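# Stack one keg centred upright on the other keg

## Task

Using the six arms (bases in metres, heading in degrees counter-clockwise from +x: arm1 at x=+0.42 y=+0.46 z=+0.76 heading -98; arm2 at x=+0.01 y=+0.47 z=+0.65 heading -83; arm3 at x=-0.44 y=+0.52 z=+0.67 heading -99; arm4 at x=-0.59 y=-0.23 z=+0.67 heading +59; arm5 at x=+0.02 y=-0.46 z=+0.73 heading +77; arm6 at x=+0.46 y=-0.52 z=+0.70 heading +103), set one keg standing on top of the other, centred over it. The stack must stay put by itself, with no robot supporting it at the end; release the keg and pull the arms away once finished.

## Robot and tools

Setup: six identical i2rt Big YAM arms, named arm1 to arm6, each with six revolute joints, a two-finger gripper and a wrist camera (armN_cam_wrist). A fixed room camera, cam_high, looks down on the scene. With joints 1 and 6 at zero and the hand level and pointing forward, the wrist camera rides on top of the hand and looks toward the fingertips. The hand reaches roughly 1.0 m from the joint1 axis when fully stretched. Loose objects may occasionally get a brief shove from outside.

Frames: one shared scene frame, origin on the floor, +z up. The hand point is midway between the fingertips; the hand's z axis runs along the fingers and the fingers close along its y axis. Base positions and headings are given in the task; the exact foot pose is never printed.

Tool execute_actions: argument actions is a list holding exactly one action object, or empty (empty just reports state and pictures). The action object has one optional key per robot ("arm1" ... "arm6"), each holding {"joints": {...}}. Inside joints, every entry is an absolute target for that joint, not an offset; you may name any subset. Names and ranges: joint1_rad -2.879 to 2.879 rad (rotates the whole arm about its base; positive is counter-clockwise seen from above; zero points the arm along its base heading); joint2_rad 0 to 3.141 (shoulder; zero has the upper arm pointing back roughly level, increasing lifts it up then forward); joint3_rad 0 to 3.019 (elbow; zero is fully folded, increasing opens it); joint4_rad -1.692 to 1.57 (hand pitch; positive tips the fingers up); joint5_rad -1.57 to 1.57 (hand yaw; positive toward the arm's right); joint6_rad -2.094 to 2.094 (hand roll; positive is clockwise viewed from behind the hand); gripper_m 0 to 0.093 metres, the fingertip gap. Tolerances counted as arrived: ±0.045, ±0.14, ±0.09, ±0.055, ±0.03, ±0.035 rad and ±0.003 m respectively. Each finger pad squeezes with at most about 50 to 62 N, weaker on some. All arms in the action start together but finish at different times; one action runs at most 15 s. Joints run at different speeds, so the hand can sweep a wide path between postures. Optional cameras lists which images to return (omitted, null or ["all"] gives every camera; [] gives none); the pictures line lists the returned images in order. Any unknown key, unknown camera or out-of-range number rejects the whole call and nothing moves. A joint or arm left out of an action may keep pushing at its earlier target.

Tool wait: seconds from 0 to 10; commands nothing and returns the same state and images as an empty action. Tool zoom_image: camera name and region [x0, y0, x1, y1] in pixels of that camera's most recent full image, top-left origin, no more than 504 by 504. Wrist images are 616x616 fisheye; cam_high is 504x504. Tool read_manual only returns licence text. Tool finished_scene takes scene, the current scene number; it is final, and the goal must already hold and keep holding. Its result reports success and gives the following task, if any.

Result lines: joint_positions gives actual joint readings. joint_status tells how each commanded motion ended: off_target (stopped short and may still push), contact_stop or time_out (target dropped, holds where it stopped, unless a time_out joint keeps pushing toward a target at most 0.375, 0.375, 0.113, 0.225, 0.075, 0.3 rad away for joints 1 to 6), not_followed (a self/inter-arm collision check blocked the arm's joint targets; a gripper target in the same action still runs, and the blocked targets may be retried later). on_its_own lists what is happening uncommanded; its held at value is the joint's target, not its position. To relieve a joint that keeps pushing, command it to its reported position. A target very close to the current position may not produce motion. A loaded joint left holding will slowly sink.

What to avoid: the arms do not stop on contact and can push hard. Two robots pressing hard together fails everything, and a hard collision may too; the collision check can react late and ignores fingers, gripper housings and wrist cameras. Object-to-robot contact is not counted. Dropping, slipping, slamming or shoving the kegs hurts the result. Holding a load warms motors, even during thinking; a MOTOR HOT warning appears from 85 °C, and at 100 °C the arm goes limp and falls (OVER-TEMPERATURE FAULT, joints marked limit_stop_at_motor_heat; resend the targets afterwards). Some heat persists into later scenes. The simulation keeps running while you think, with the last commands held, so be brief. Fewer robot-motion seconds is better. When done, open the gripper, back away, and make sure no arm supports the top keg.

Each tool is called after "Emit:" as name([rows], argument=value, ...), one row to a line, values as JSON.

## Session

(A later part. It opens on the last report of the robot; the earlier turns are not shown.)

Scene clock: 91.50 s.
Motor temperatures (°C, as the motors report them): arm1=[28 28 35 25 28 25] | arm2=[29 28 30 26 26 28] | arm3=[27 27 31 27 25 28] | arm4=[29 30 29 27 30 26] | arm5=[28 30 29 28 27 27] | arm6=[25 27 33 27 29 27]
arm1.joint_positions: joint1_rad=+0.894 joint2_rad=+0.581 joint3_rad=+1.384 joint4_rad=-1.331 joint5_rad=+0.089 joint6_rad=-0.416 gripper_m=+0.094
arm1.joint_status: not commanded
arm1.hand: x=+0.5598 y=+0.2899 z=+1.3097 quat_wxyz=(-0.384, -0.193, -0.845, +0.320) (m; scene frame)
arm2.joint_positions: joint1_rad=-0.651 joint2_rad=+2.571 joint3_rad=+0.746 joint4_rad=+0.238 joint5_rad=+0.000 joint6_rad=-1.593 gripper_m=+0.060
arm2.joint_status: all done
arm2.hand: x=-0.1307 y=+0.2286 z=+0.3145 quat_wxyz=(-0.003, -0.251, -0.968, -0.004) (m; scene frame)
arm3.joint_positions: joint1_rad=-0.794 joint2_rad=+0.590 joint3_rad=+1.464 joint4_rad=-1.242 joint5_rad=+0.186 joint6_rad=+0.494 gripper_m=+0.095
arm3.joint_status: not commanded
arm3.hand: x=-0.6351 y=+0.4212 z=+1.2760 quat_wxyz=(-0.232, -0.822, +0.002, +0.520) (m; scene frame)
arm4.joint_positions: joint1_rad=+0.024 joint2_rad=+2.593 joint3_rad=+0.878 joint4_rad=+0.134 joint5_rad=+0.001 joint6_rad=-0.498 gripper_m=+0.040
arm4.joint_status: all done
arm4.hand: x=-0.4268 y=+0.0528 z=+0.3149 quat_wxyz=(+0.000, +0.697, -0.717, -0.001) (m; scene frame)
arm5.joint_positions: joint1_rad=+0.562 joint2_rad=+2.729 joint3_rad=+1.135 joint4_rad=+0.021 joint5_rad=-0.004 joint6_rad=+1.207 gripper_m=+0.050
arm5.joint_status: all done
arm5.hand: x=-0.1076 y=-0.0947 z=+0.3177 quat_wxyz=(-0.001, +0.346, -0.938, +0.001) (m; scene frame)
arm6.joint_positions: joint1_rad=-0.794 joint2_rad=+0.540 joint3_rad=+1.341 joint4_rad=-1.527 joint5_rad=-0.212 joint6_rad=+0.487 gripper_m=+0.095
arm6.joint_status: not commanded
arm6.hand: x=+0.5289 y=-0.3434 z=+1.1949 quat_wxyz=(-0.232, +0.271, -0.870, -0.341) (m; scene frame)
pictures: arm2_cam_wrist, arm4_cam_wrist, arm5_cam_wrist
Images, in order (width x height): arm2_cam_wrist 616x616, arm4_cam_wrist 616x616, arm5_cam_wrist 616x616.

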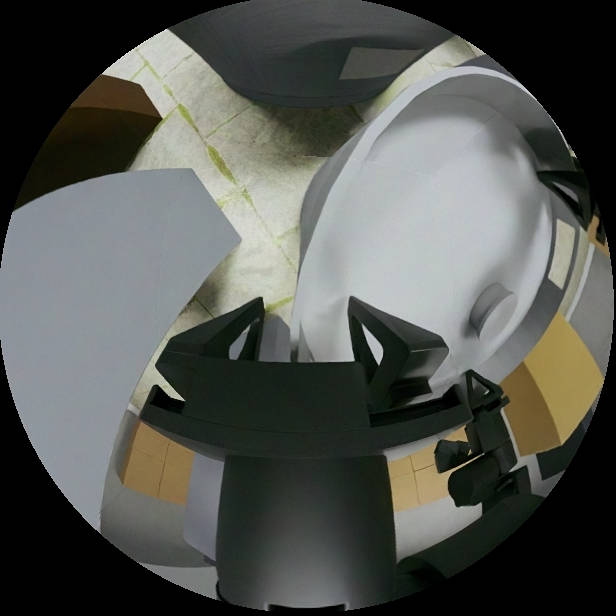

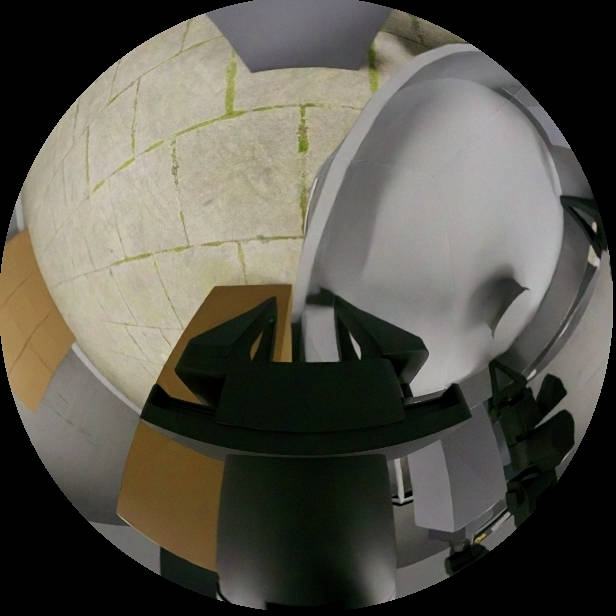

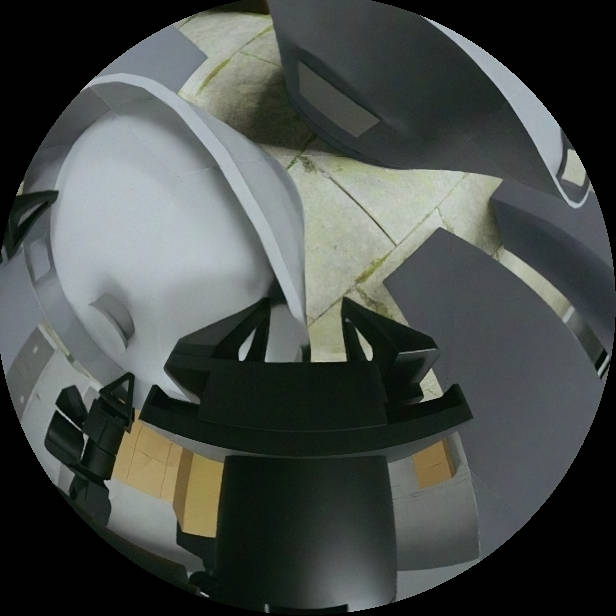

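Emit:
execute_actions([
  {"arm2":{"joints":{"gripper_m":0}},"arm5":{"joints":{"gripper_m":0}},"arm4":{"joints":{"gripper_m":0}}},
], cameras=[])

Emit:
execute_actions([
  {"arm2":{"joints":{"joint2_rad":2.41,"joint3_rad":0.675,"joint4_rad":0.165}},"arm5":{"joints":{"joint2_rad":2.62,"joint3_rad":1.06,"joint4_rad":-0.005}},"arm4":{"joints":{"joint2_rad":2.455,"joint3_rad":0.81,"joint4_rad":0.075}}},
], cameras=["arm2_cam_wrist","arm5_cam_wrist","arm4_cam_wrist","cam_high"])

Scene clock: 100.33 s.
Motor temperatures (°C, as the motors report them): arm1=[28 28 35 25 28 25] | arm2=[29 28 30 26 26 28] | arm3=[27 27 31 27 25 28] | arm4=[29 30 29 27 30 26] | arm5=[28 30 29 28 27 27] | arm6=[25 27 33 27 29 27]
arm1.joint_positions: joint1_rad=+0.894 joint2_rad=+0.581 joint3_rad=+1.384 joint4_rad=-1.331 joint5_rad=+0.089 joint6_rad=-0.416 gripper_m=+0.094
arm1.joint_status: not commanded
arm1.hand: x=+0.5598 y=+0.2899 z=+1.3097 quat_wxyz=(-0.384, -0.193, -0.845, +0.320) (m; scene frame)
arm2.joint_positions: joint1_rad=-0.651 joint2_rad=+2.574 joint3_rad=+0.741 joint4_rad=+0.237 joint5_rad=-0.001 joint6_rad=-1.572 gripper_m=+0.002
arm2.joint_status: all done
arm2.hand: x=-0.1283 y=+0.2325 z=+0.3142 quat_wxyz=(-0.005, -0.262, -0.965, -0.008) (m; scene frame)
arm3.joint_positions: joint1_rad=-0.794 joint2_rad=+0.590 joint3_rad=+1.464 joint4_rad=-1.242 joint5_rad=+0.186 joint6_rad=+0.494 gripper_m=+0.095
arm3.joint_status: not commanded
arm3.hand: x=-0.6351 y=+0.4212 z=+1.2760 quat_wxyz=(-0.232, -0.822, +0.002, +0.520) (m; scene frame)
arm4.joint_positions: joint1_rad=+0.032 joint2_rad=+2.593 joint3_rad=+0.877 joint4_rad=+0.134 joint5_rad=+0.006 joint6_rad=-0.530 gripper_m=+0.002
arm4.joint_status: all done
arm4.hand: x=-0.4288 y=+0.0533 z=+0.3150 quat_wxyz=(+0.000, +0.712, -0.702, +0.001) (m; scene frame)
arm5.joint_positions: joint1_rad=+0.562 joint2_rad=+2.729 joint3_rad=+1.135 joint4_rad=+0.023 joint5_rad=-0.004 joint6_rad=+1.181 gripper_m=+0.001
arm5.joint_status: all done
arm5.hand: x=-0.1078 y=-0.0941 z=+0.3177 quat_wxyz=(-0.001, +0.358, -0.934, +0.000) (m; scene frame)
arm6.joint_positions: joint1_rad=-0.794 joint2_rad=+0.540 joint3_rad=+1.341 joint4_rad=-1.527 joint5_rad=-0.212 joint6_rad=+0.487 gripper_m=+0.095
arm6.joint_status: not commanded
arm6.hand: x=+0.5289 y=-0.3434 z=+1.1949 quat_wxyz=(-0.232, +0.271, -0.870, -0.341) (m; scene frame)
pictures: none
No camera images: the call's "cameras" was empty. Leave "cameras" out to get every camera's image.

Scene clock: 102.33 s.
Motor temperatures (°C, as the motors report them): arm1=[28 28 35 25 28 25] | arm2=[29 28 30 26 26 28] | arm3=[27 27 31 27 25 28] | arm4=[29 31 29 27 30 26] | arm5=[28 30 29 28 27 27] | arm6=[25 27 33 27 29 27]
arm1.joint_positions: joint1_rad=+0.894 joint2_rad=+0.581 joint3_rad=+1.384 joint4_rad=-1.331 joint5_rad=+0.089 joint6_rad=-0.416 gripper_m=+0.094
arm1.joint_status: not commanded
arm1.hand: x=+0.5598 y=+0.2899 z=+1.3097 quat_wxyz=(-0.384, -0.193, -0.845, +0.320) (m; scene frame)
arm2.joint_positions: joint1_rad=-0.651 joint2_rad=+2.554 joint3_rad=+0.741 joint4_rad=+0.197 joint5_rad=-0.004 joint6_rad=-1.570 gripper_m=+0.002
arm2.joint_status: joint2_rad time_out (moved -0.020 of -0.164); the others done
arm2.on_its_own: joint2_rad reads +2.554 and still pushes toward +2.410 since a time_out
arm2.hand: x=-0.1270 y=+0.2335 z=+0.3195 quat_wxyz=(-0.009, -0.262, -0.965, -0.018) (m; scene frame)
arm3.joint_positions: joint1_rad=-0.794 joint2_rad=+0.590 joint3_rad=+1.464 joint4_rad=-1.242 joint5_rad=+0.186 joint6_rad=+0.494 gripper_m=+0.095
arm3.joint_status: not commanded
arm3.hand: x=-0.6351 y=+0.4212 z=+1.2760 quat_wxyz=(-0.232, -0.822, +0.002, +0.520) (m; scene frame)
arm4.joint_positions: joint1_rad=+0.032 joint2_rad=+2.587 joint3_rad=+0.876 joint4_rad=+0.121 joint5_rad=+0.009 joint6_rad=-0.530 gripper_m=+0.002
arm4.joint_status: all done
arm4.hand: x=-0.4287 y=+0.0526 z=+0.3170 quat_wxyz=(+0.003, +0.712, -0.702, +0.004) (m; scene frame)
arm5.joint_positions: joint1_rad=+0.562 joint2_rad=+2.721 joint3_rad=+1.127 joint4_rad=+0.023 joint5_rad=-0.001 joint6_rad=+1.180 gripper_m=+0.001
arm5.joint_status: all done
arm5.hand: x=-0.1070 y=-0.0948 z=+0.3205 quat_wxyz=(-0.003, +0.358, -0.934, +0.000) (m; scene frame)
arm6.joint_positions: joint1_rad=-0.794 joint2_rad=+0.540 joint3_rad=+1.341 joint4_rad=-1.527 joint5_rad=-0.212 joint6_rad=+0.487 gripper_m=+0.095
arm6.joint_status: not commanded
arm6.hand: x=+0.5289 y=-0.3434 z=+1.1949 quat_wxyz=(-0.232, +0.271, -0.870, -0.341) (m; scene frame)
pictures: arm2_cam_wrist, arm4_cam_wrist, arm5_cam_wrist, cam_high
Images, in order (width x height): arm2_cam_wrist 616x616, arm4_cam_wrist 616x616, arm5_cam_wrist 616x616, cam_high 504x504.

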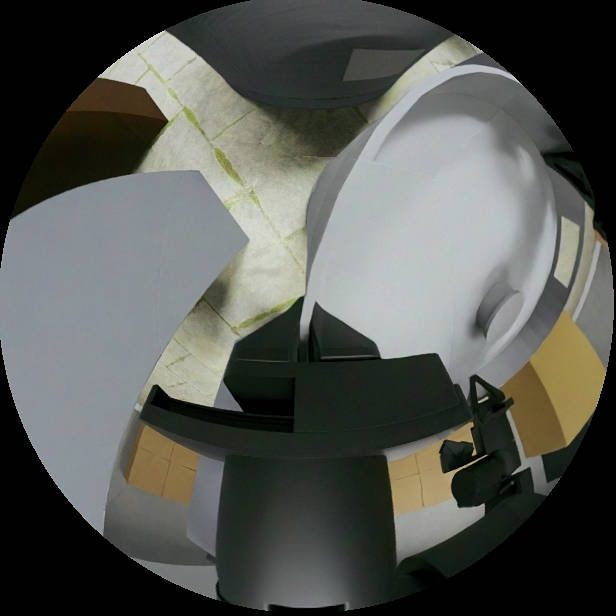

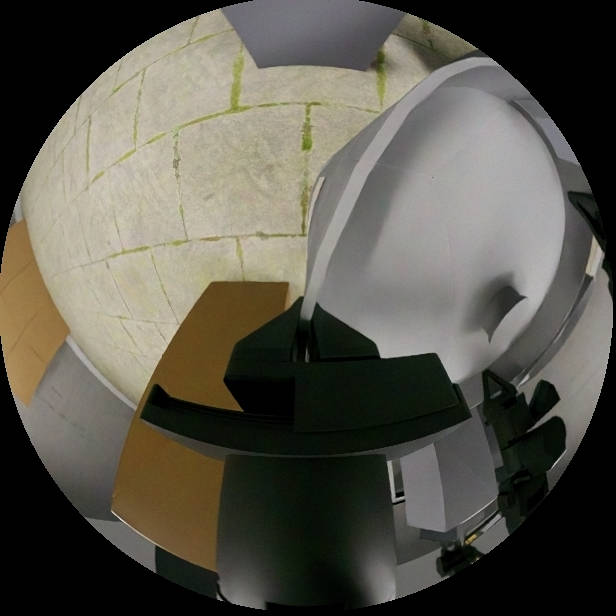

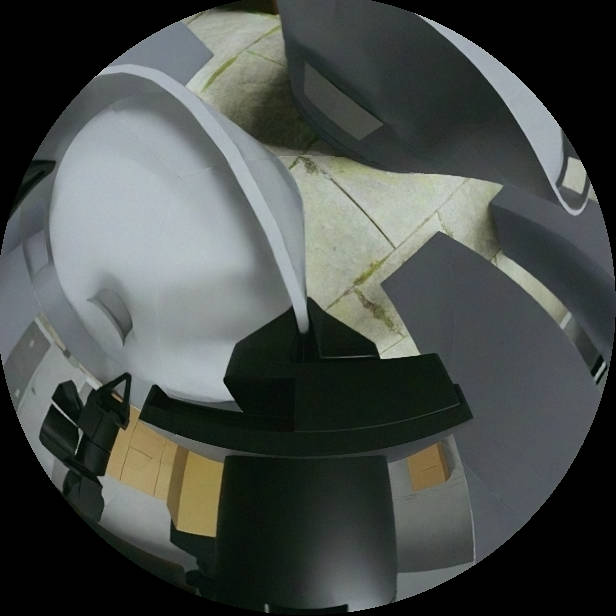

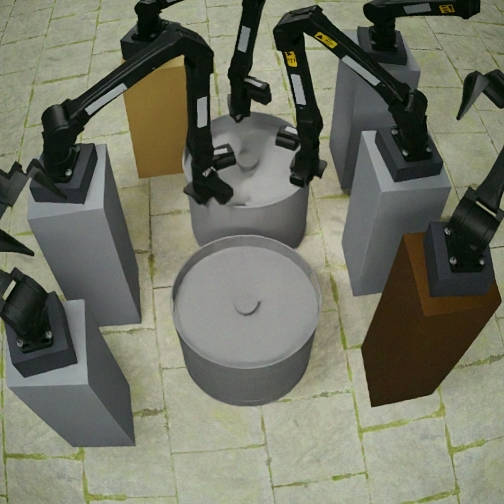

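Emit:
execute_actions([
  {"arm2":{"joints":{"joint2_rad":2.40,"joint3_rad":0.725,"joint4_rad":0.21}},"arm5":{"joints":{"joint2_rad":2.58,"joint3_rad":1.115,"joint4_rad":0.015}},"arm4":{"joints":{"joint2_rad":2.43,"joint3_rad":0.86,"joint4_rad":0.12}}},
], cameras=["arm2_cam_wrist","cam_high"])

Scene clock: 114.07 s.
Motor temperatures (°C, as the motors report them): arm1=[28 28 36 25 28 25] | arm2=[29 30 31 26 26 28] | arm3=[27 27 31 27 25 28] | arm4=[29 33 30 27 30 26] | arm5=[28 32 29 28 27 27] | arm6=[25 27 33 27 29 27]
arm1.joint_positions: joint1_rad=+0.894 joint2_rad=+0.581 joint3_rad=+1.384 joint4_rad=-1.331 joint5_rad=+0.089 joint6_rad=-0.416 gripper_m=+0.094
arm1.joint_status: not commanded
arm1.hand: x=+0.5598 y=+0.2899 z=+1.3097 quat_wxyz=(-0.384, -0.193, -0.845, +0.320) (m; scene frame)
arm2.joint_positions: joint1_rad=-0.651 joint2_rad=+2.553 joint3_rad=+0.741 joint4_rad=+0.197 joint5_rad=-0.004 joint6_rad=-1.570 gripper_m=+0.002
arm2.joint_status: joint2_rad time_out (moved -0.001 of -0.154); the others done
arm2.on_its_own: joint2_rad reads +2.553 and still pushes toward +2.400 since a time_out
arm2.hand: x=-0.1275 y=+0.2327 z=+0.3199 quat_wxyz=(-0.009, -0.263, -0.965, -0.017) (m; scene frame)
arm3.joint_positions: joint1_rad=-0.794 joint2_rad=+0.590 joint3_rad=+1.464 joint4_rad=-1.242 joint5_rad=+0.186 joint6_rad=+0.494 gripper_m=+0.095
arm3.joint_status: not commanded
arm3.hand: x=-0.6351 y=+0.4212 z=+1.2760 quat_wxyz=(-0.232, -0.822, +0.002, +0.520) (m; scene frame)
arm4.joint_positions: joint1_rad=+0.032 joint2_rad=+2.582 joint3_rad=+0.876 joint4_rad=+0.124 joint5_rad=+0.007 joint6_rad=-0.530 gripper_m=+0.002
arm4.joint_status: joint2_rad time_out (moved -0.004 of -0.157); the others done
arm4.on_its_own: joint2_rad reads +2.582 and still pushes toward +2.430 since a time_out
arm4.hand: x=-0.4275 y=+0.0553 z=+0.3184 quat_wxyz=(+0.000, +0.712, -0.702, +0.002) (m; scene frame)
arm5.joint_positions: joint1_rad=+0.562 joint2_rad=+2.717 joint3_rad=+1.127 joint4_rad=+0.027 joint5_rad=-0.001 joint6_rad=+1.180 gripper_m=+0.001
arm5.joint_status: all done
arm5.hand: x=-0.1080 y=-0.0920 z=+0.3219 quat_wxyz=(-0.003, +0.358, -0.934, -0.004) (m; scene frame)
arm6.joint_positions: joint1_rad=-0.794 joint2_rad=+0.540 joint3_rad=+1.341 joint4_rad=-1.527 joint5_rad=-0.212 joint6_rad=+0.487 gripper_m=+0.095
arm6.joint_status: not commanded
arm6.hand: x=+0.5289 y=-0.3434 z=+1.1949 quat_wxyz=(-0.232, +0.271, -0.870, -0.341) (m; scene frame)
pictures: arm2_cam_wrist, cam_high
Images, in order (width x height): arm2_cam_wrist 616x616, cam_high 504x504.

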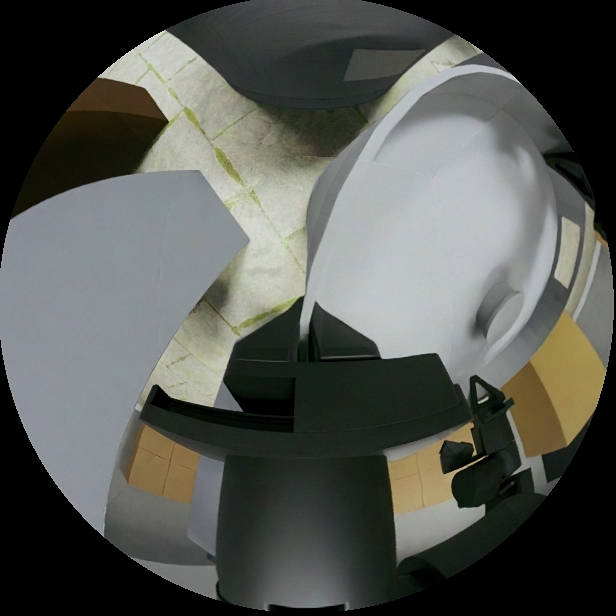

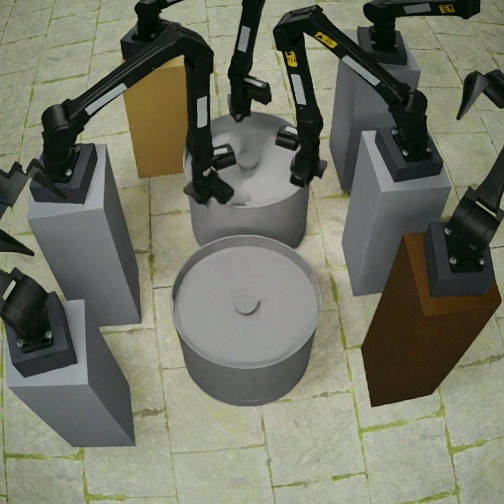

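Emit:
execute_actions([
  {"arm2":{"joints":{"joint2_rad":2.35,"joint3_rad":0.71}},"arm5":{"joints":{"joint2_rad":2.46,"joint3_rad":1.11}},"arm4":{"joints":{"joint2_rad":2.35,"joint3_rad":0.85}}},
], cameras=["arm2_cam_wrist","arm5_cam_wrist","arm4_cam_wrist"])

Scene clock: 118.80 s.
Motor temperatures (°C, as the motors report them): arm1=[28 28 36 25 28 25] | arm2=[29 30 31 26 26 28] | arm3=[27 27 31 27 25 28] | arm4=[29 34 29 27 30 26] | arm5=[28 33 29 28 27 27] | arm6=[25 27 33 27 29 27]
arm1.joint_positions: joint1_rad=+0.894 joint2_rad=+0.581 joint3_rad=+1.384 joint4_rad=-1.331 joint5_rad=+0.089 joint6_rad=-0.416 gripper_m=+0.094
arm1.joint_status: not commanded
arm1.hand: x=+0.5598 y=+0.2899 z=+1.3097 quat_wxyz=(-0.384, -0.193, -0.845, +0.320) (m; scene frame)
arm2.joint_positions: joint1_rad=-0.651 joint2_rad=+2.499 joint3_rad=+0.701 joint4_rad=+0.197 joint5_rad=-0.006 joint6_rad=-1.566 gripper_m=+0.002
arm2.joint_status: joint2_rad time_out (moved -0.053 of -0.203); the others done
arm2.on_its_own: joint2_rad reads +2.499 and still pushes toward +2.350 since a time_out
arm2.hand: x=-0.1272 y=+0.2326 z=+0.3371 quat_wxyz=(-0.008, -0.264, -0.964, -0.010) (m; scene frame)
arm3.joint_positions: joint1_rad=-0.794 joint2_rad=+0.590 joint3_rad=+1.464 joint4_rad=-1.242 joint5_rad=+0.186 joint6_rad=+0.494 gripper_m=+0.095
arm3.joint_status: not commanded
arm3.hand: x=-0.6351 y=+0.4212 z=+1.2760 quat_wxyz=(-0.232, -0.822, +0.002, +0.520) (m; scene frame)
arm4.joint_positions: joint1_rad=+0.036 joint2_rad=+2.524 joint3_rad=+0.846 joint4_rad=+0.107 joint5_rad=+0.007 joint6_rad=-0.527 gripper_m=+0.002
arm4.joint_status: joint2_rad time_out (moved -0.058 of -0.232); the others done
arm4.on_its_own: joint2_rad reads +2.524 and still pushes toward +2.350 since a time_out
arm4.hand: x=-0.4266 y=+0.0592 z=+0.3377 quat_wxyz=(-0.005, +0.712, -0.702, +0.000) (m; scene frame)
arm5.joint_positions: joint1_rad=+0.562 joint2_rad=+2.656 joint3_rad=+1.091 joint4_rad=+0.003 joint5_rad=-0.001 joint6_rad=+1.181 gripper_m=+0.001
arm5.joint_status: joint2_rad time_out (moved -0.062 of -0.257); the others done
arm5.on_its_own: joint2_rad reads +2.656 and still pushes toward +2.460 since a time_out
arm5.hand: x=-0.1092 y=-0.0886 z=+0.3446 quat_wxyz=(-0.003, +0.358, -0.934, -0.005) (m; scene frame)
arm6.joint_positions: joint1_rad=-0.794 joint2_rad=+0.540 joint3_rad=+1.341 joint4_rad=-1.527 joint5_rad=-0.212 joint6_rad=+0.487 gripper_m=+0.095
arm6.joint_status: not commanded
arm6.hand: x=+0.5289 y=-0.3434 z=+1.1949 quat_wxyz=(-0.232, +0.271, -0.870, -0.341) (m; scene frame)
pictures: arm2_cam_wrist, arm4_cam_wrist, arm5_cam_wrist
Images, in order (width x height): arm2_cam_wrist 616x616, arm4_cam_wrist 616x616, arm5_cam_wrist 616x616.

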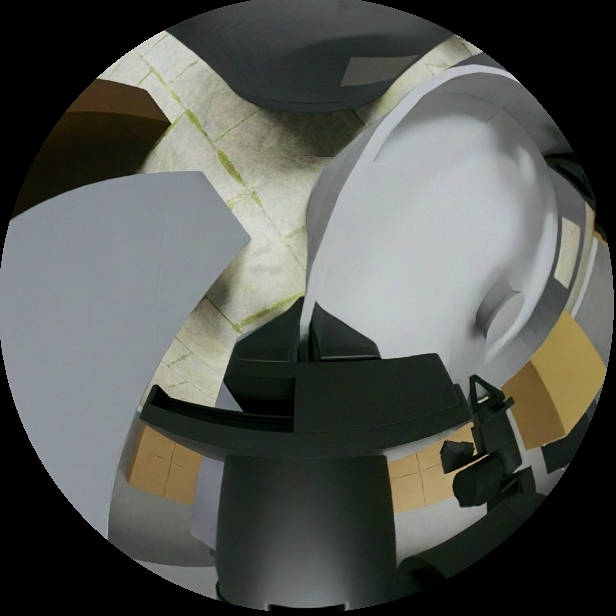

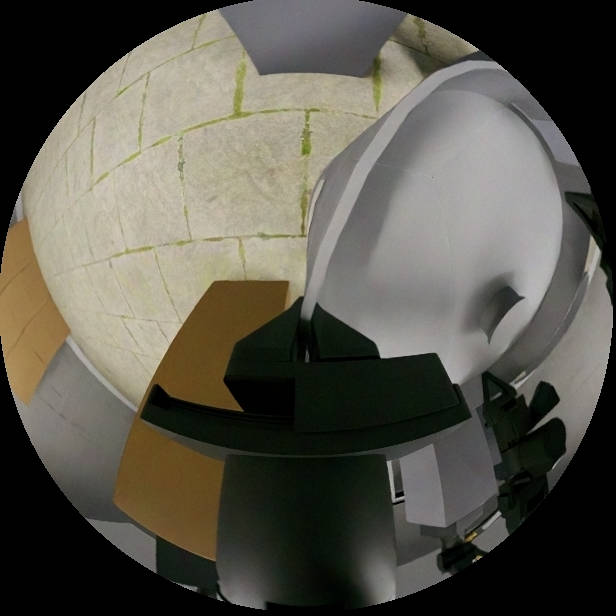

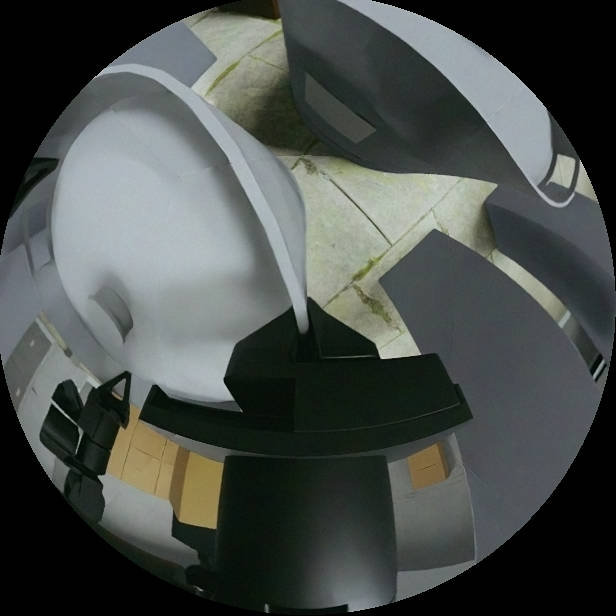

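Emit:
execute_actions([
  {"arm2":{"joints":{"joint2_rad":2.116,"joint3_rad":0.605,"joint4_rad":0.079}},"arm5":{"joints":{"joint2_rad":2.314,"joint3_rad":0.989,"joint4_rad":-0.048}},"arm4":{"joints":{"joint2_rad":2.155,"joint3_rad":0.747,"joint4_rad":0.007}}},
], cameras=["cam_high"])

Emit:
execute_actions([
  {"arm2":{"joints":{"joint2_rad":1.925,"joint3_rad":0.565,"joint4_rad":-0.06}},"arm5":{"joints":{"joint2_rad":2.17,"joint3_rad":0.927,"joint4_rad":-0.123}},"arm4":{"joints":{"joint2_rad":1.987,"joint3_rad":0.70,"joint4_rad":-0.107}}},
], cameras=["cam_high"])

Scene clock: 134.57 s.
Motor temperatures (°C, as the motors report them): arm1=[28 28 36 25 28 25] | arm2=[29 31 30 26 26 28] | arm3=[27 27 31 27 25 28] | arm4=[29 36 29 27 30 26] | arm5=[28 35 29 28 27 27] | arm6=[25 27 33 27 29 27]
arm1.joint_positions: joint1_rad=+0.894 joint2_rad=+0.581 joint3_rad=+1.384 joint4_rad=-1.331 joint5_rad=+0.089 joint6_rad=-0.416 gripper_m=+0.094
arm1.joint_status: not commanded
arm1.hand: x=+0.5598 y=+0.2899 z=+1.3097 quat_wxyz=(-0.384, -0.193, -0.845, +0.320) (m; scene frame)
arm2.joint_positions: joint1_rad=-0.652 joint2_rad=+2.243 joint3_rad=+0.587 joint4_rad=+0.062 joint5_rad=-0.001 joint6_rad=-1.565 gripper_m=+0.002
arm2.joint_status: all done
arm2.hand: x=-0.1282 y=+0.2337 z=+0.4102 quat_wxyz=(-0.005, -0.265, -0.964, -0.008) (m; scene frame)
arm3.joint_positions: joint1_rad=-0.794 joint2_rad=+0.590 joint3_rad=+1.464 joint4_rad=-1.242 joint5_rad=+0.186 joint6_rad=+0.494 gripper_m=+0.095
arm3.joint_status: not commanded
arm3.hand: x=-0.6351 y=+0.4212 z=+1.2760 quat_wxyz=(-0.232, -0.822, +0.002, +0.520) (m; scene frame)
arm4.joint_positions: joint1_rad=+0.040 joint2_rad=+2.290 joint3_rad=+0.732 joint4_rad=-0.004 joint5_rad=+0.004 joint6_rad=-0.526 gripper_m=+0.002
arm4.joint_status: all done
arm4.hand: x=-0.4281 y=+0.0595 z=+0.4117 quat_wxyz=(-0.009, +0.713, -0.701, -0.002) (m; scene frame)
arm5.joint_positions: joint1_rad=+0.560 joint2_rad=+2.458 joint3_rad=+0.966 joint4_rad=-0.060 joint5_rad=-0.003 joint6_rad=+1.181 gripper_m=+0.001
arm5.joint_status: joint2_rad time_out (moved -0.197 of -0.342); the others done
arm5.on_its_own: joint2_rad reads +2.458 and still pushes toward +2.314 since a time_out
arm5.hand: x=-0.1092 y=-0.0889 z=+0.4155 quat_wxyz=(-0.002, +0.357, -0.934, -0.009) (m; scene frame)
arm6.joint_positions: joint1_rad=-0.794 joint2_rad=+0.540 joint3_rad=+1.341 joint4_rad=-1.527 joint5_rad=-0.212 joint6_rad=+0.487 gripper_m=+0.095
arm6.joint_status: not commanded
arm6.hand: x=+0.5289 y=-0.3434 z=+1.1949 quat_wxyz=(-0.232, +0.271, -0.870, -0.341) (m; scene frame)
pictures: cam_high
Images, in order (width x height): cam_high 504x504.

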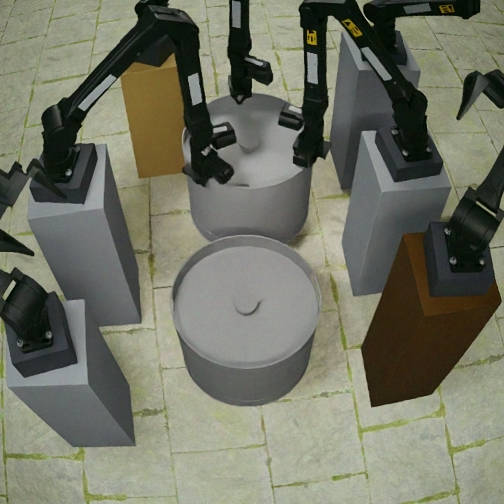

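not run: a stop came earlier in this reply.

Emit:
execute_actions([
  {"arm2":{"joints":{"joint2_rad":1.731,"joint3_rad":0.542,"joint4_rad":-0.221}},"arm5":{"joints":{"joint2_rad":2.024,"joint3_rad":0.876,"joint4_rad":-0.213}},"arm4":{"joints":{"joint2_rad":1.816,"joint3_rad":0.671,"joint4_rad":-0.239}}},
], cameras=["cam_high"])

Emit:
execute_actions([
  {"arm2":{"joints":{"joint2_rad":1.363,"joint3_rad":0.583,"joint4_rad":-0.605}},"arm5":{"joints":{"joint2_rad":1.732,"joint3_rad":0.841,"joint4_rad":-0.453}},"arm4":{"joints":{"joint2_rad":1.489,"joint3_rad":0.689,"joint4_rad":-0.562}}},
], cameras=["cam_high"])

Scene clock: 139.70 s.
Motor temperatures (°C, as the motors report them): arm1=[28 28 36 25 28 25] | arm2=[29 31 30 26 26 28] | arm3=[27 27 31 27 25 28] | arm4=[29 36 29 27 30 26] | arm5=[28 35 29 28 27 27] | arm6=[25 27 33 27 29 27]
arm1.joint_positions: joint1_rad=+0.894 joint2_rad=+0.581 joint3_rad=+1.384 joint4_rad=-1.331 joint5_rad=+0.089 joint6_rad=-0.416 gripper_m=+0.094
arm1.joint_status: not commanded
arm1.hand: x=+0.5598 y=+0.2899 z=+1.3097 quat_wxyz=(-0.384, -0.193, -0.845, +0.320) (m; scene frame)
arm2.joint_positions: joint1_rad=-0.652 joint2_rad=+1.852 joint3_rad=+0.510 joint4_rad=-0.236 joint5_rad=-0.002 joint6_rad=-1.565 gripper_m=+0.002
arm2.joint_status: all done
arm2.hand: x=-0.1304 y=+0.2302 z=+0.5097 quat_wxyz=(-0.003, -0.265, -0.964, +0.000) (m; scene frame)
arm3.joint_positions: joint1_rad=-0.794 joint2_rad=+0.590 joint3_rad=+1.464 joint4_rad=-1.242 joint5_rad=+0.186 joint6_rad=+0.494 gripper_m=+0.095
arm3.joint_status: not commanded
arm3.hand: x=-0.6351 y=+0.4212 z=+1.2760 quat_wxyz=(-0.232, -0.822, +0.002, +0.520) (m; scene frame)
arm4.joint_positions: joint1_rad=+0.040 joint2_rad=+1.942 joint3_rad=+0.633 joint4_rad=-0.243 joint5_rad=+0.003 joint6_rad=-0.527 gripper_m=+0.002
arm4.joint_status: all done
arm4.hand: x=-0.4298 y=+0.0560 z=+0.5130 quat_wxyz=(-0.014, +0.713, -0.701, -0.004) (m; scene frame)
arm5.joint_positions: joint1_rad=+0.561 joint2_rad=+2.164 joint3_rad=+0.839 joint4_rad=-0.221 joint5_rad=-0.004 joint6_rad=+1.181 gripper_m=+0.001
arm5.joint_status: all done
arm5.hand: x=-0.1090 y=-0.0931 z=+0.5154 quat_wxyz=(-0.002, +0.358, -0.934, -0.013) (m; scene frame)
arm6.joint_positions: joint1_rad=-0.794 joint2_rad=+0.540 joint3_rad=+1.341 joint4_rad=-1.527 joint5_rad=-0.212 joint6_rad=+0.487 gripper_m=+0.095
arm6.joint_status: not commanded
arm6.hand: x=+0.5289 y=-0.3434 z=+1.1949 quat_wxyz=(-0.232, +0.271, -0.870, -0.341) (m; scene frame)
pictures: cam_high
Images, in order (width x height): cam_high 504x504.

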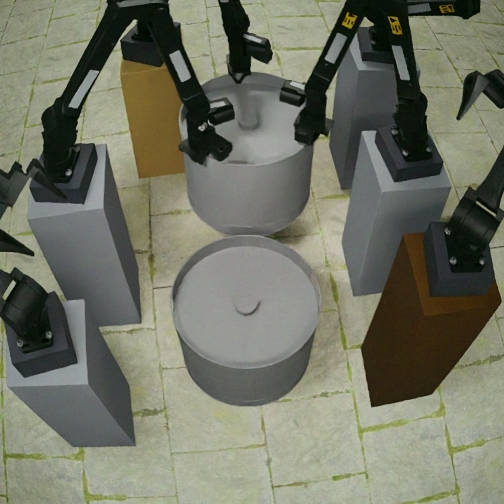

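Scene clock: 140.83 s.
Motor temperatures (°C, as the motors report them): arm1=[28 28 36 25 28 25] | arm2=[29 31 31 26 26 28] | arm3=[27 27 31 27 25 28] | arm4=[29 36 29 27 30 26] | arm5=[28 35 29 28 27 27] | arm6=[25 27 33 27 29 27]
arm1.joint_positions: joint1_rad=+0.894 joint2_rad=+0.581 joint3_rad=+1.384 joint4_rad=-1.331 joint5_rad=+0.089 joint6_rad=-0.416 gripper_m=+0.094
arm1.joint_status: not commanded
arm1.hand: x=+0.5598 y=+0.2899 z=+1.3097 quat_wxyz=(-0.384, -0.193, -0.845, +0.320) (m; scene frame)
arm2.joint_positions: joint1_rad=-0.652 joint2_rad=+1.468 joint3_rad=+0.519 joint4_rad=-0.601 joint5_rad=-0.004 joint6_rad=-1.566 gripper_m=+0.003
arm2.joint_status: all done
arm2.hand: x=-0.1307 y=+0.2299 z=+0.6099 quat_wxyz=(+0.000, -0.265, -0.964, +0.014) (m; scene frame)
arm3.joint_positions: joint1_rad=-0.794 joint2_rad=+0.590 joint3_rad=+1.464 joint4_rad=-1.242 joint5_rad=+0.186 joint6_rad=+0.494 gripper_m=+0.095
arm3.joint_status: not commanded
arm3.hand: x=-0.6351 y=+0.4212 z=+1.2760 quat_wxyz=(-0.232, -0.822, +0.002, +0.520) (m; scene frame)
arm4.joint_positions: joint1_rad=+0.038 joint2_rad=+1.603 joint3_rad=+0.631 joint4_rad=-0.556 joint5_rad=+0.000 joint6_rad=-0.527 gripper_m=+0.001
arm4.joint_status: all done
arm4.hand: x=-0.4293 y=+0.0563 z=+0.6145 quat_wxyz=(-0.025, +0.712, -0.701, -0.009) (m; scene frame)
arm5.joint_positions: joint1_rad=+0.556 joint2_rad=+1.870 joint3_rad=+0.794 joint4_rad=-0.458 joint5_rad=-0.001 joint6_rad=+1.175 gripper_m=+0.001
arm5.joint_status: all done
arm5.hand: x=-0.1074 y=-0.0928 z=+0.6157 quat_wxyz=(-0.003, +0.358, -0.934, -0.018) (m; scene frame)
arm6.joint_positions: joint1_rad=-0.794 joint2_rad=+0.540 joint3_rad=+1.341 joint4_rad=-1.527 joint5_rad=-0.212 joint6_rad=+0.487 gripper_m=+0.095
arm6.joint_status: not commanded
arm6.hand: x=+0.5289 y=-0.3434 z=+1.1949 quat_wxyz=(-0.232, +0.271, -0.870, -0.341) (m; scene frame)
pictures: cam_high
Images, in order (width x height): cam_high 504x504.

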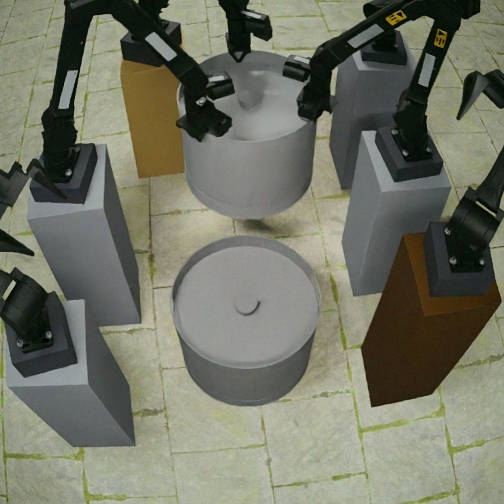

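Emit:
execute_actions([
  {"arm2":{"joints":{"joint2_rad":1.095,"joint3_rad":0.755,"joint4_rad":-1.034}},"arm5":{"joints":{"joint2_rad":1.488,"joint3_rad":0.928,"joint4_rad":-0.785}},"arm4":{"joints":{"joint2_rad":1.249,"joint3_rad":0.841,"joint4_rad":-0.95}}},
], cameras=["cam_high"])

Emit:
execute_actions([
  {"arm2":{"joints":{"joint1_rad":-0.22,"joint2_rad":1.034,"joint3_rad":0.703,"joint4_rad":-1.052,"joint6_rad":-1.145}},"arm5":{"joints":{"joint1_rad":0.258,"joint2_rad":1.425,"joint3_rad":0.826,"joint4_rad":-0.762,"joint6_rad":0.879}},"arm4":{"joints":{"joint1_rad":-0.257,"joint2_rad":1.375,"joint3_rad":1.004,"joint4_rad":-0.961,"joint6_rad":-0.813}}},
], cameras=["cam_high","arm5_cam_wrist"])

Scene clock: 166.50 s.
Motor temperatures (°C, as the motors report them): arm1=[28 28 37 25 28 25] | arm2=[29 30 37 26 26 28] | arm3=[27 27 32 27 25 28] | arm4=[29 34 35 27 30 26] | arm5=[28 35 32 28 27 27] | arm6=[25 27 34 27 29 27]
arm1.joint_positions: joint1_rad=+0.894 joint2_rad=+0.581 joint3_rad=+1.384 joint4_rad=-1.331 joint5_rad=+0.089 joint6_rad=-0.416 gripper_m=+0.094
arm1.joint_status: not commanded
arm1.hand: x=+0.5598 y=+0.2899 z=+1.3097 quat_wxyz=(-0.384, -0.193, -0.845, +0.320) (m; scene frame)
arm2.joint_positions: joint1_rad=-0.652 joint2_rad=+1.205 joint3_rad=+0.643 joint4_rad=-0.968 joint5_rad=-0.011 joint6_rad=-1.573 gripper_m=+0.003
arm2.joint_status: joint3_rad time_out (moved +0.124 of +0.236); joint4_rad time_out (moved -0.367 of -0.433); the others done
arm2.on_its_own: joint3_rad reads +0.643 and still pushes toward +0.755 since a time_out; joint4_rad reads -0.968 and still pushes toward -1.034 since a time_out
arm2.hand: x=-0.1321 y=+0.2259 z=+0.7112 quat_wxyz=(-0.001, -0.261, -0.965, +0.024) (m; scene frame)
arm3.joint_positions: joint1_rad=-0.794 joint2_rad=+0.590 joint3_rad=+1.464 joint4_rad=-1.242 joint5_rad=+0.186 joint6_rad=+0.494 gripper_m=+0.095
arm3.joint_status: not commanded
arm3.hand: x=-0.6351 y=+0.4212 z=+1.2760 quat_wxyz=(-0.232, -0.822, +0.002, +0.520) (m; scene frame)
arm4.joint_positions: joint1_rad=+0.033 joint2_rad=+1.345 joint3_rad=+0.715 joint4_rad=-0.901 joint5_rad=+0.009 joint6_rad=-0.537 gripper_m=+0.001
arm4.joint_status: joint3_rad time_out (moved +0.083 of +0.210); the others done
arm4.on_its_own: joint3_rad reads +0.715 and still pushes toward +0.827 since a time_out
arm4.hand: x=-0.4298 y=+0.0482 z=+0.7130 quat_wxyz=(-0.025, +0.714, -0.700, -0.004) (m; scene frame)
arm5.joint_positions: joint1_rad=+0.553 joint2_rad=+1.610 joint3_rad=+0.829 joint4_rad=-0.757 joint5_rad=+0.007 joint6_rad=+1.165 gripper_m=+0.001
arm5.joint_status: joint3_rad time_out (moved +0.035 of +0.134); the others done
arm5.on_its_own: joint3_rad reads +0.829 and still pushes toward +0.928 since a time_out
arm5.hand: x=-0.1043 y=-0.0969 z=+0.7168 quat_wxyz=(-0.008, +0.362, -0.932, -0.016) (m; scene frame)
arm6.joint_positions: joint1_rad=-0.794 joint2_rad=+0.540 joint3_rad=+1.341 joint4_rad=-1.527 joint5_rad=-0.212 joint6_rad=+0.487 gripper_m=+0.095
arm6.joint_status: not commanded
arm6.hand: x=+0.5289 y=-0.3434 z=+1.1949 quat_wxyz=(-0.232, +0.271, -0.870, -0.341) (m; scene frame)
pictures: cam_high
Images, in order (width x height): cam_high 504x504.

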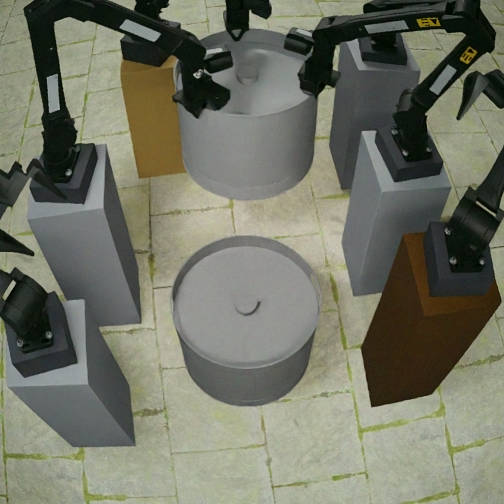

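not run: a stop came earlier in this reply.

Emit:
execute_actions([
  {"arm2":{"joints":{"joint1_rad":-0.22,"joint2_rad":1.034,"joint3_rad":0.703,"joint4_rad":-1.052,"joint6_rad":-1.145}},"arm5":{"joints":{"joint1_rad":0.258,"joint2_rad":1.425,"joint3_rad":0.826,"joint4_rad":-0.762,"joint6_rad":0.879}},"arm4":{"joints":{"joint1_rad":-0.257,"joint2_rad":1.375,"joint3_rad":1.004,"joint4_rad":-0.961,"joint6_rad":-0.813}}},
], cameras=["cam_high","arm5_cam_wrist"])

Scene clock: 177.00 s.
Motor temperatures (°C, as the motors report them): arm1=[28 28 37 26 28 25] | arm2=[29 30 42 26 26 28] | arm3=[27 27 32 27 25 28] | arm4=[29 34 40 27 30 26] | arm5=[28 35 35 28 27 27] | arm6=[25 27 34 27 29 27]
arm1.joint_positions: joint1_rad=+0.894 joint2_rad=+0.581 joint3_rad=+1.384 joint4_rad=-1.331 joint5_rad=+0.089 joint6_rad=-0.416 gripper_m=+0.094
arm1.joint_status: not commanded
arm1.hand: x=+0.5598 y=+0.2899 z=+1.3097 quat_wxyz=(-0.384, -0.193, -0.845, +0.320) (m; scene frame)
arm2.joint_positions: joint1_rad=-0.234 joint2_rad=+1.167 joint3_rad=+0.616 joint4_rad=-1.029 joint5_rad=-0.008 joint6_rad=-1.160 gripper_m=+0.002
arm2.joint_status: all done
arm2.hand: x=-0.0184 y=+0.2133 z=+0.7120 quat_wxyz=(-0.004, -0.259, -0.966, -0.002) (m; scene frame)
arm3.joint_positions: joint1_rad=-0.794 joint2_rad=+0.590 joint3_rad=+1.464 joint4_rad=-1.242 joint5_rad=+0.186 joint6_rad=+0.494 gripper_m=+0.095
arm3.joint_status: not commanded
arm3.hand: x=-0.6351 y=+0.4212 z=+1.2760 quat_wxyz=(-0.232, -0.822, +0.002, +0.520) (m; scene frame)
arm4.joint_positions: joint1_rad=-0.256 joint2_rad=+1.505 joint3_rad=+0.876 joint4_rad=-0.907 joint5_rad=+0.013 joint6_rad=-0.837 gripper_m=+0.001
arm4.joint_status: joint3_rad time_out (moved +0.161 of +0.289); the others done
arm4.on_its_own: joint3_rad reads +0.876 and still pushes toward +0.988 since a time_out
arm4.hand: x=-0.3128 y=+0.0323 z=+0.7114 quat_wxyz=(-0.022, +0.718, -0.696, +0.004) (m; scene frame)
arm5.joint_positions: joint1_rad=+0.250 joint2_rad=+1.551 joint3_rad=+0.752 joint4_rad=-0.754 joint5_rad=+0.017 joint6_rad=+0.853 gripper_m=+0.001
arm5.joint_status: all done
arm5.hand: x=+0.0126 y=-0.1072 z=+0.7167 quat_wxyz=(-0.014, +0.365, -0.931, -0.005) (m; scene frame)
arm6.joint_positions: joint1_rad=-0.794 joint2_rad=+0.540 joint3_rad=+1.341 joint4_rad=-1.527 joint5_rad=-0.212 joint6_rad=+0.487 gripper_m=+0.095
arm6.joint_status: not commanded
arm6.hand: x=+0.5289 y=-0.3434 z=+1.1949 quat_wxyz=(-0.232, +0.271, -0.870, -0.341) (m; scene frame)
pictures: arm5_cam_wrist, cam_high
Images, in order (width x height): arm5_cam_wrist 616x616, cam_high 504x504.

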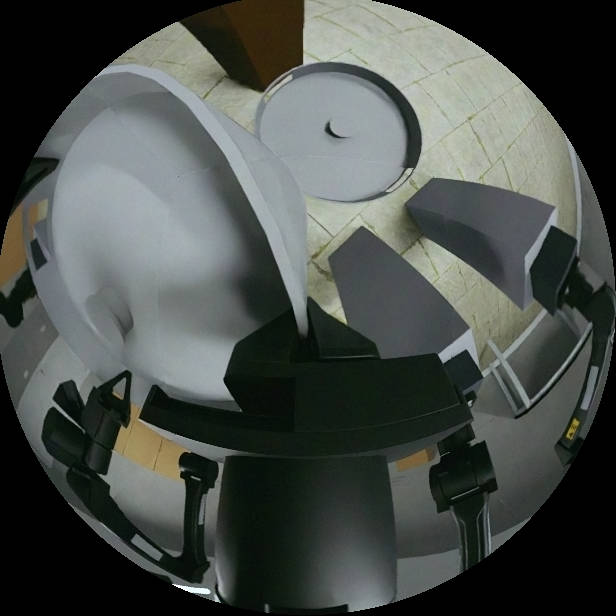

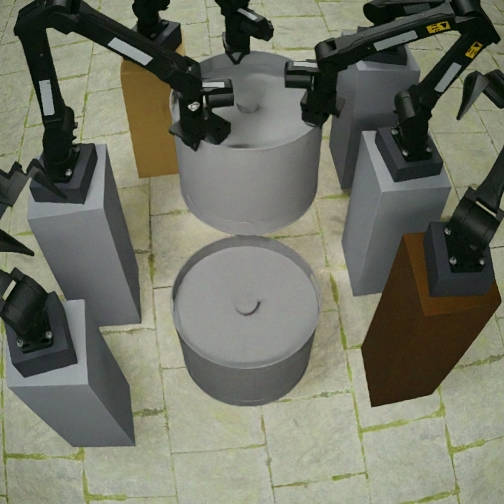

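Emit:
execute_actions([
  {"arm2":{"joints":{"joint1_rad":0.204,"joint2_rad":1.108,"joint3_rad":0.766,"joint4_rad":-1.03,"joint6_rad":-0.721}},"arm5":{"joints":{"joint1_rad":-0.075,"joint2_rad":1.43,"joint3_rad":0.832,"joint4_rad":-0.763,"joint6_rad":0.546}},"arm4":{"joints":{"joint1_rad":-0.452,"joint2_rad":1.521,"joint3_rad":1.249,"joint4_rad":-1.013,"joint6_rad":-1.008}}},
], cameras=["cam_high"])

Emit:
execute_actions([
  {"arm2":{"joints":{"joint1_rad":0.511,"joint2_rad":1.262,"joint3_rad":0.93,"joint4_rad":-1.013,"joint6_rad":-0.414}},"arm5":{"joints":{"joint1_rad":-0.37,"joint2_rad":1.497,"joint3_rad":0.945,"joint4_rad":-0.79,"joint6_rad":0.251}},"arm4":{"joints":{"joint1_rad":-0.583,"joint2_rad":1.70,"joint3_rad":1.578,"joint4_rad":-1.118,"joint6_rad":-1.139}}},
], cameras=["cam_high"])

Scene clock: 184.57 s.
Motor temperatures (°C, as the motors report them): arm1=[28 28 37 26 28 25] | arm2=[29 30 43 26 26 28] | arm3=[27 27 32 27 25 28] | arm4=[29 35 43 27 30 26] | arm5=[28 35 35 28 27 27] | arm6=[25 27 34 27 29 27]
arm1.joint_positions: joint1_rad=+0.894 joint2_rad=+0.581 joint3_rad=+1.384 joint4_rad=-1.331 joint5_rad=+0.089 joint6_rad=-0.416 gripper_m=+0.094
arm1.joint_status: not commanded
arm1.hand: x=+0.5598 y=+0.2899 z=+1.3097 quat_wxyz=(-0.384, -0.193, -0.845, +0.320) (m; scene frame)
arm2.joint_positions: joint1_rad=+0.182 joint2_rad=+1.202 joint3_rad=+0.645 joint4_rad=-0.992 joint5_rad=+0.007 joint6_rad=-0.748 gripper_m=+0.003
arm2.joint_status: joint3_rad time_out (moved +0.029 of +0.150); the others done
arm2.on_its_own: joint3_rad reads +0.645 and still pushes toward +0.758 since a time_out
arm2.hand: x=+0.0914 y=+0.2042 z=+0.7130 quat_wxyz=(-0.004, -0.257, -0.966, +0.015) (m; scene frame)
arm3.joint_positions: joint1_rad=-0.794 joint2_rad=+0.590 joint3_rad=+1.464 joint4_rad=-1.242 joint5_rad=+0.186 joint6_rad=+0.494 gripper_m=+0.095
arm3.joint_status: not commanded
arm3.hand: x=-0.6351 y=+0.4212 z=+1.2760 quat_wxyz=(-0.232, -0.822, +0.002, +0.520) (m; scene frame)
arm4.joint_positions: joint1_rad=-0.443 joint2_rad=+1.682 joint3_rad=+1.113 joint4_rad=-0.962 joint5_rad=+0.012 joint6_rad=-1.027 gripper_m=+0.001
arm4.joint_status: joint2_rad time_out (moved +0.177 of +0.016); joint3_rad time_out (moved +0.237 of +0.373); the others done
arm4.on_its_own: joint2_rad reads +1.682 and still pushes toward +1.521 since a time_out; joint3_rad reads +1.113 and still pushes toward +1.225 since a time_out
arm4.hand: x=-0.2014 y=+0.0205 z=+0.7169 quat_wxyz=(-0.022, +0.719, -0.694, +0.007) (m; scene frame)
arm5.joint_positions: joint1_rad=-0.068 joint2_rad=+1.551 joint3_rad=+0.757 joint4_rad=-0.738 joint5_rad=+0.013 joint6_rad=+0.531 gripper_m=+0.001
arm5.joint_status: all done
arm5.hand: x=+0.1246 y=-0.1160 z=+0.7190 quat_wxyz=(-0.020, +0.367, -0.930, -0.011) (m; scene frame)
arm6.joint_positions: joint1_rad=-0.794 joint2_rad=+0.540 joint3_rad=+1.341 joint4_rad=-1.527 joint5_rad=-0.212 joint6_rad=+0.487 gripper_m=+0.095
arm6.joint_status: not commanded
arm6.hand: x=+0.5289 y=-0.3434 z=+1.1949 quat_wxyz=(-0.232, +0.271, -0.870, -0.341) (m; scene frame)
pictures: cam_high
Images, in order (width x height): cam_high 504x504.

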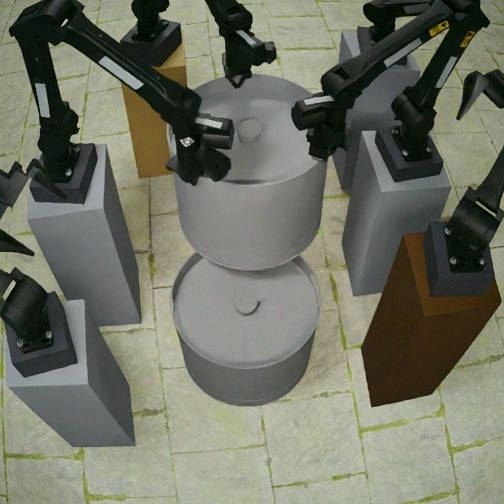

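not run: a stop came earlier in this reply.

Emit:
execute_actions([
  {"arm2":{"joints":{"joint1_rad":0.511,"joint2_rad":1.262,"joint3_rad":0.93,"joint4_rad":-1.013,"joint6_rad":-0.414}},"arm5":{"joints":{"joint1_rad":-0.37,"joint2_rad":1.497,"joint3_rad":0.945,"joint4_rad":-0.79,"joint6_rad":0.251}},"arm4":{"joints":{"joint1_rad":-0.583,"joint2_rad":1.71,"joint3_rad":1.578,"joint4_rad":-1.118,"joint6_rad":-1.139}}},
], cameras=["cam_high"])

Scene clock: 189.80 s.
Motor temperatures (°C, as the motors report them): arm1=[28 28 37 26 28 25] | arm2=[29 30 45 26 26 28] | arm3=[27 27 32 27 25 28] | arm4=[29 36 44 27 30 26] | arm5=[28 35 36 28 27 27] | arm6=[25 27 34 27 29 27]
arm1.joint_positions: joint1_rad=+0.894 joint2_rad=+0.581 joint3_rad=+1.384 joint4_rad=-1.331 joint5_rad=+0.089 joint6_rad=-0.416 gripper_m=+0.094
arm1.joint_status: not commanded
arm1.hand: x=+0.5598 y=+0.2899 z=+1.3097 quat_wxyz=(-0.384, -0.193, -0.845, +0.320) (m; scene frame)
arm2.joint_positions: joint1_rad=+0.489 joint2_rad=+1.390 joint3_rad=+0.812 joint4_rad=-0.983 joint5_rad=+0.004 joint6_rad=-0.428 gripper_m=+0.002
arm2.joint_status: joint3_rad time_out (moved +0.167 of +0.285); the others done
arm2.on_its_own: joint3_rad reads +0.812 and still pushes toward +0.925 since a time_out
arm2.hand: x=+0.2053 y=+0.1883 z=+0.7134 quat_wxyz=(-0.004, -0.264, -0.965, +0.008) (m; scene frame)
arm3.joint_positions: joint1_rad=-0.794 joint2_rad=+0.590 joint3_rad=+1.464 joint4_rad=-1.242 joint5_rad=+0.186 joint6_rad=+0.494 gripper_m=+0.095
arm3.joint_status: not commanded
arm3.hand: x=-0.6351 y=+0.4212 z=+1.2760 quat_wxyz=(-0.232, -0.822, +0.002, +0.520) (m; scene frame)
arm4.joint_positions: joint1_rad=-0.574 joint2_rad=+1.890 joint3_rad=+1.429 joint4_rad=-1.081 joint5_rad=+0.012 joint6_rad=-1.146 gripper_m=+0.001
arm4.joint_status: joint2_rad time_out (moved +0.208 of +0.028); joint3_rad time_out (moved +0.316 of +0.465); the others done
arm4.on_its_own: joint2_rad reads +1.890 and still pushes toward +1.710 since a time_out; joint3_rad reads +1.429 and still pushes toward +1.542 since a time_out
arm4.hand: x=-0.0893 y=+0.0070 z=+0.7221 quat_wxyz=(-0.016, +0.715, -0.699, +0.008) (m; scene frame)
arm5.joint_positions: joint1_rad=-0.356 joint2_rad=+1.624 joint3_rad=+0.855 joint4_rad=-0.765 joint5_rad=+0.011 joint6_rad=+0.255 gripper_m=+0.001
arm5.joint_status: joint3_rad time_out (moved +0.097 of +0.188); the others done
arm5.on_its_own: joint3_rad reads +0.855 and still pushes toward +0.945 since a time_out
arm5.hand: x=+0.2358 y=-0.1314 z=+0.7211 quat_wxyz=(-0.022, +0.362, -0.932, -0.006) (m; scene frame)
arm6.joint_positions: joint1_rad=-0.794 joint2_rad=+0.540 joint3_rad=+1.341 joint4_rad=-1.527 joint5_rad=-0.212 joint6_rad=+0.487 gripper_m=+0.095
arm6.joint_status: not commanded
arm6.hand: x=+0.5289 y=-0.3434 z=+1.1949 quat_wxyz=(-0.232, +0.271, -0.870, -0.341) (m; scene frame)
pictures: cam_high
Images, in order (width x height): cam_high 504x504.

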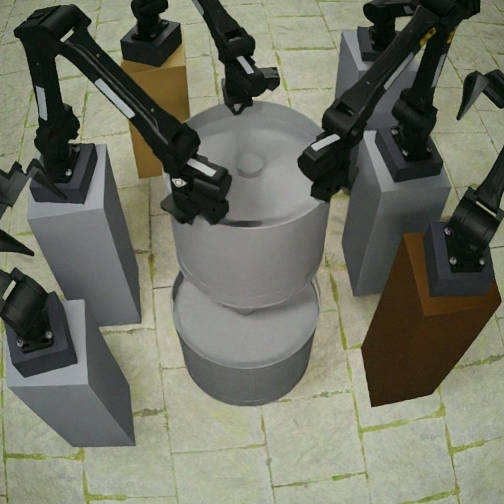

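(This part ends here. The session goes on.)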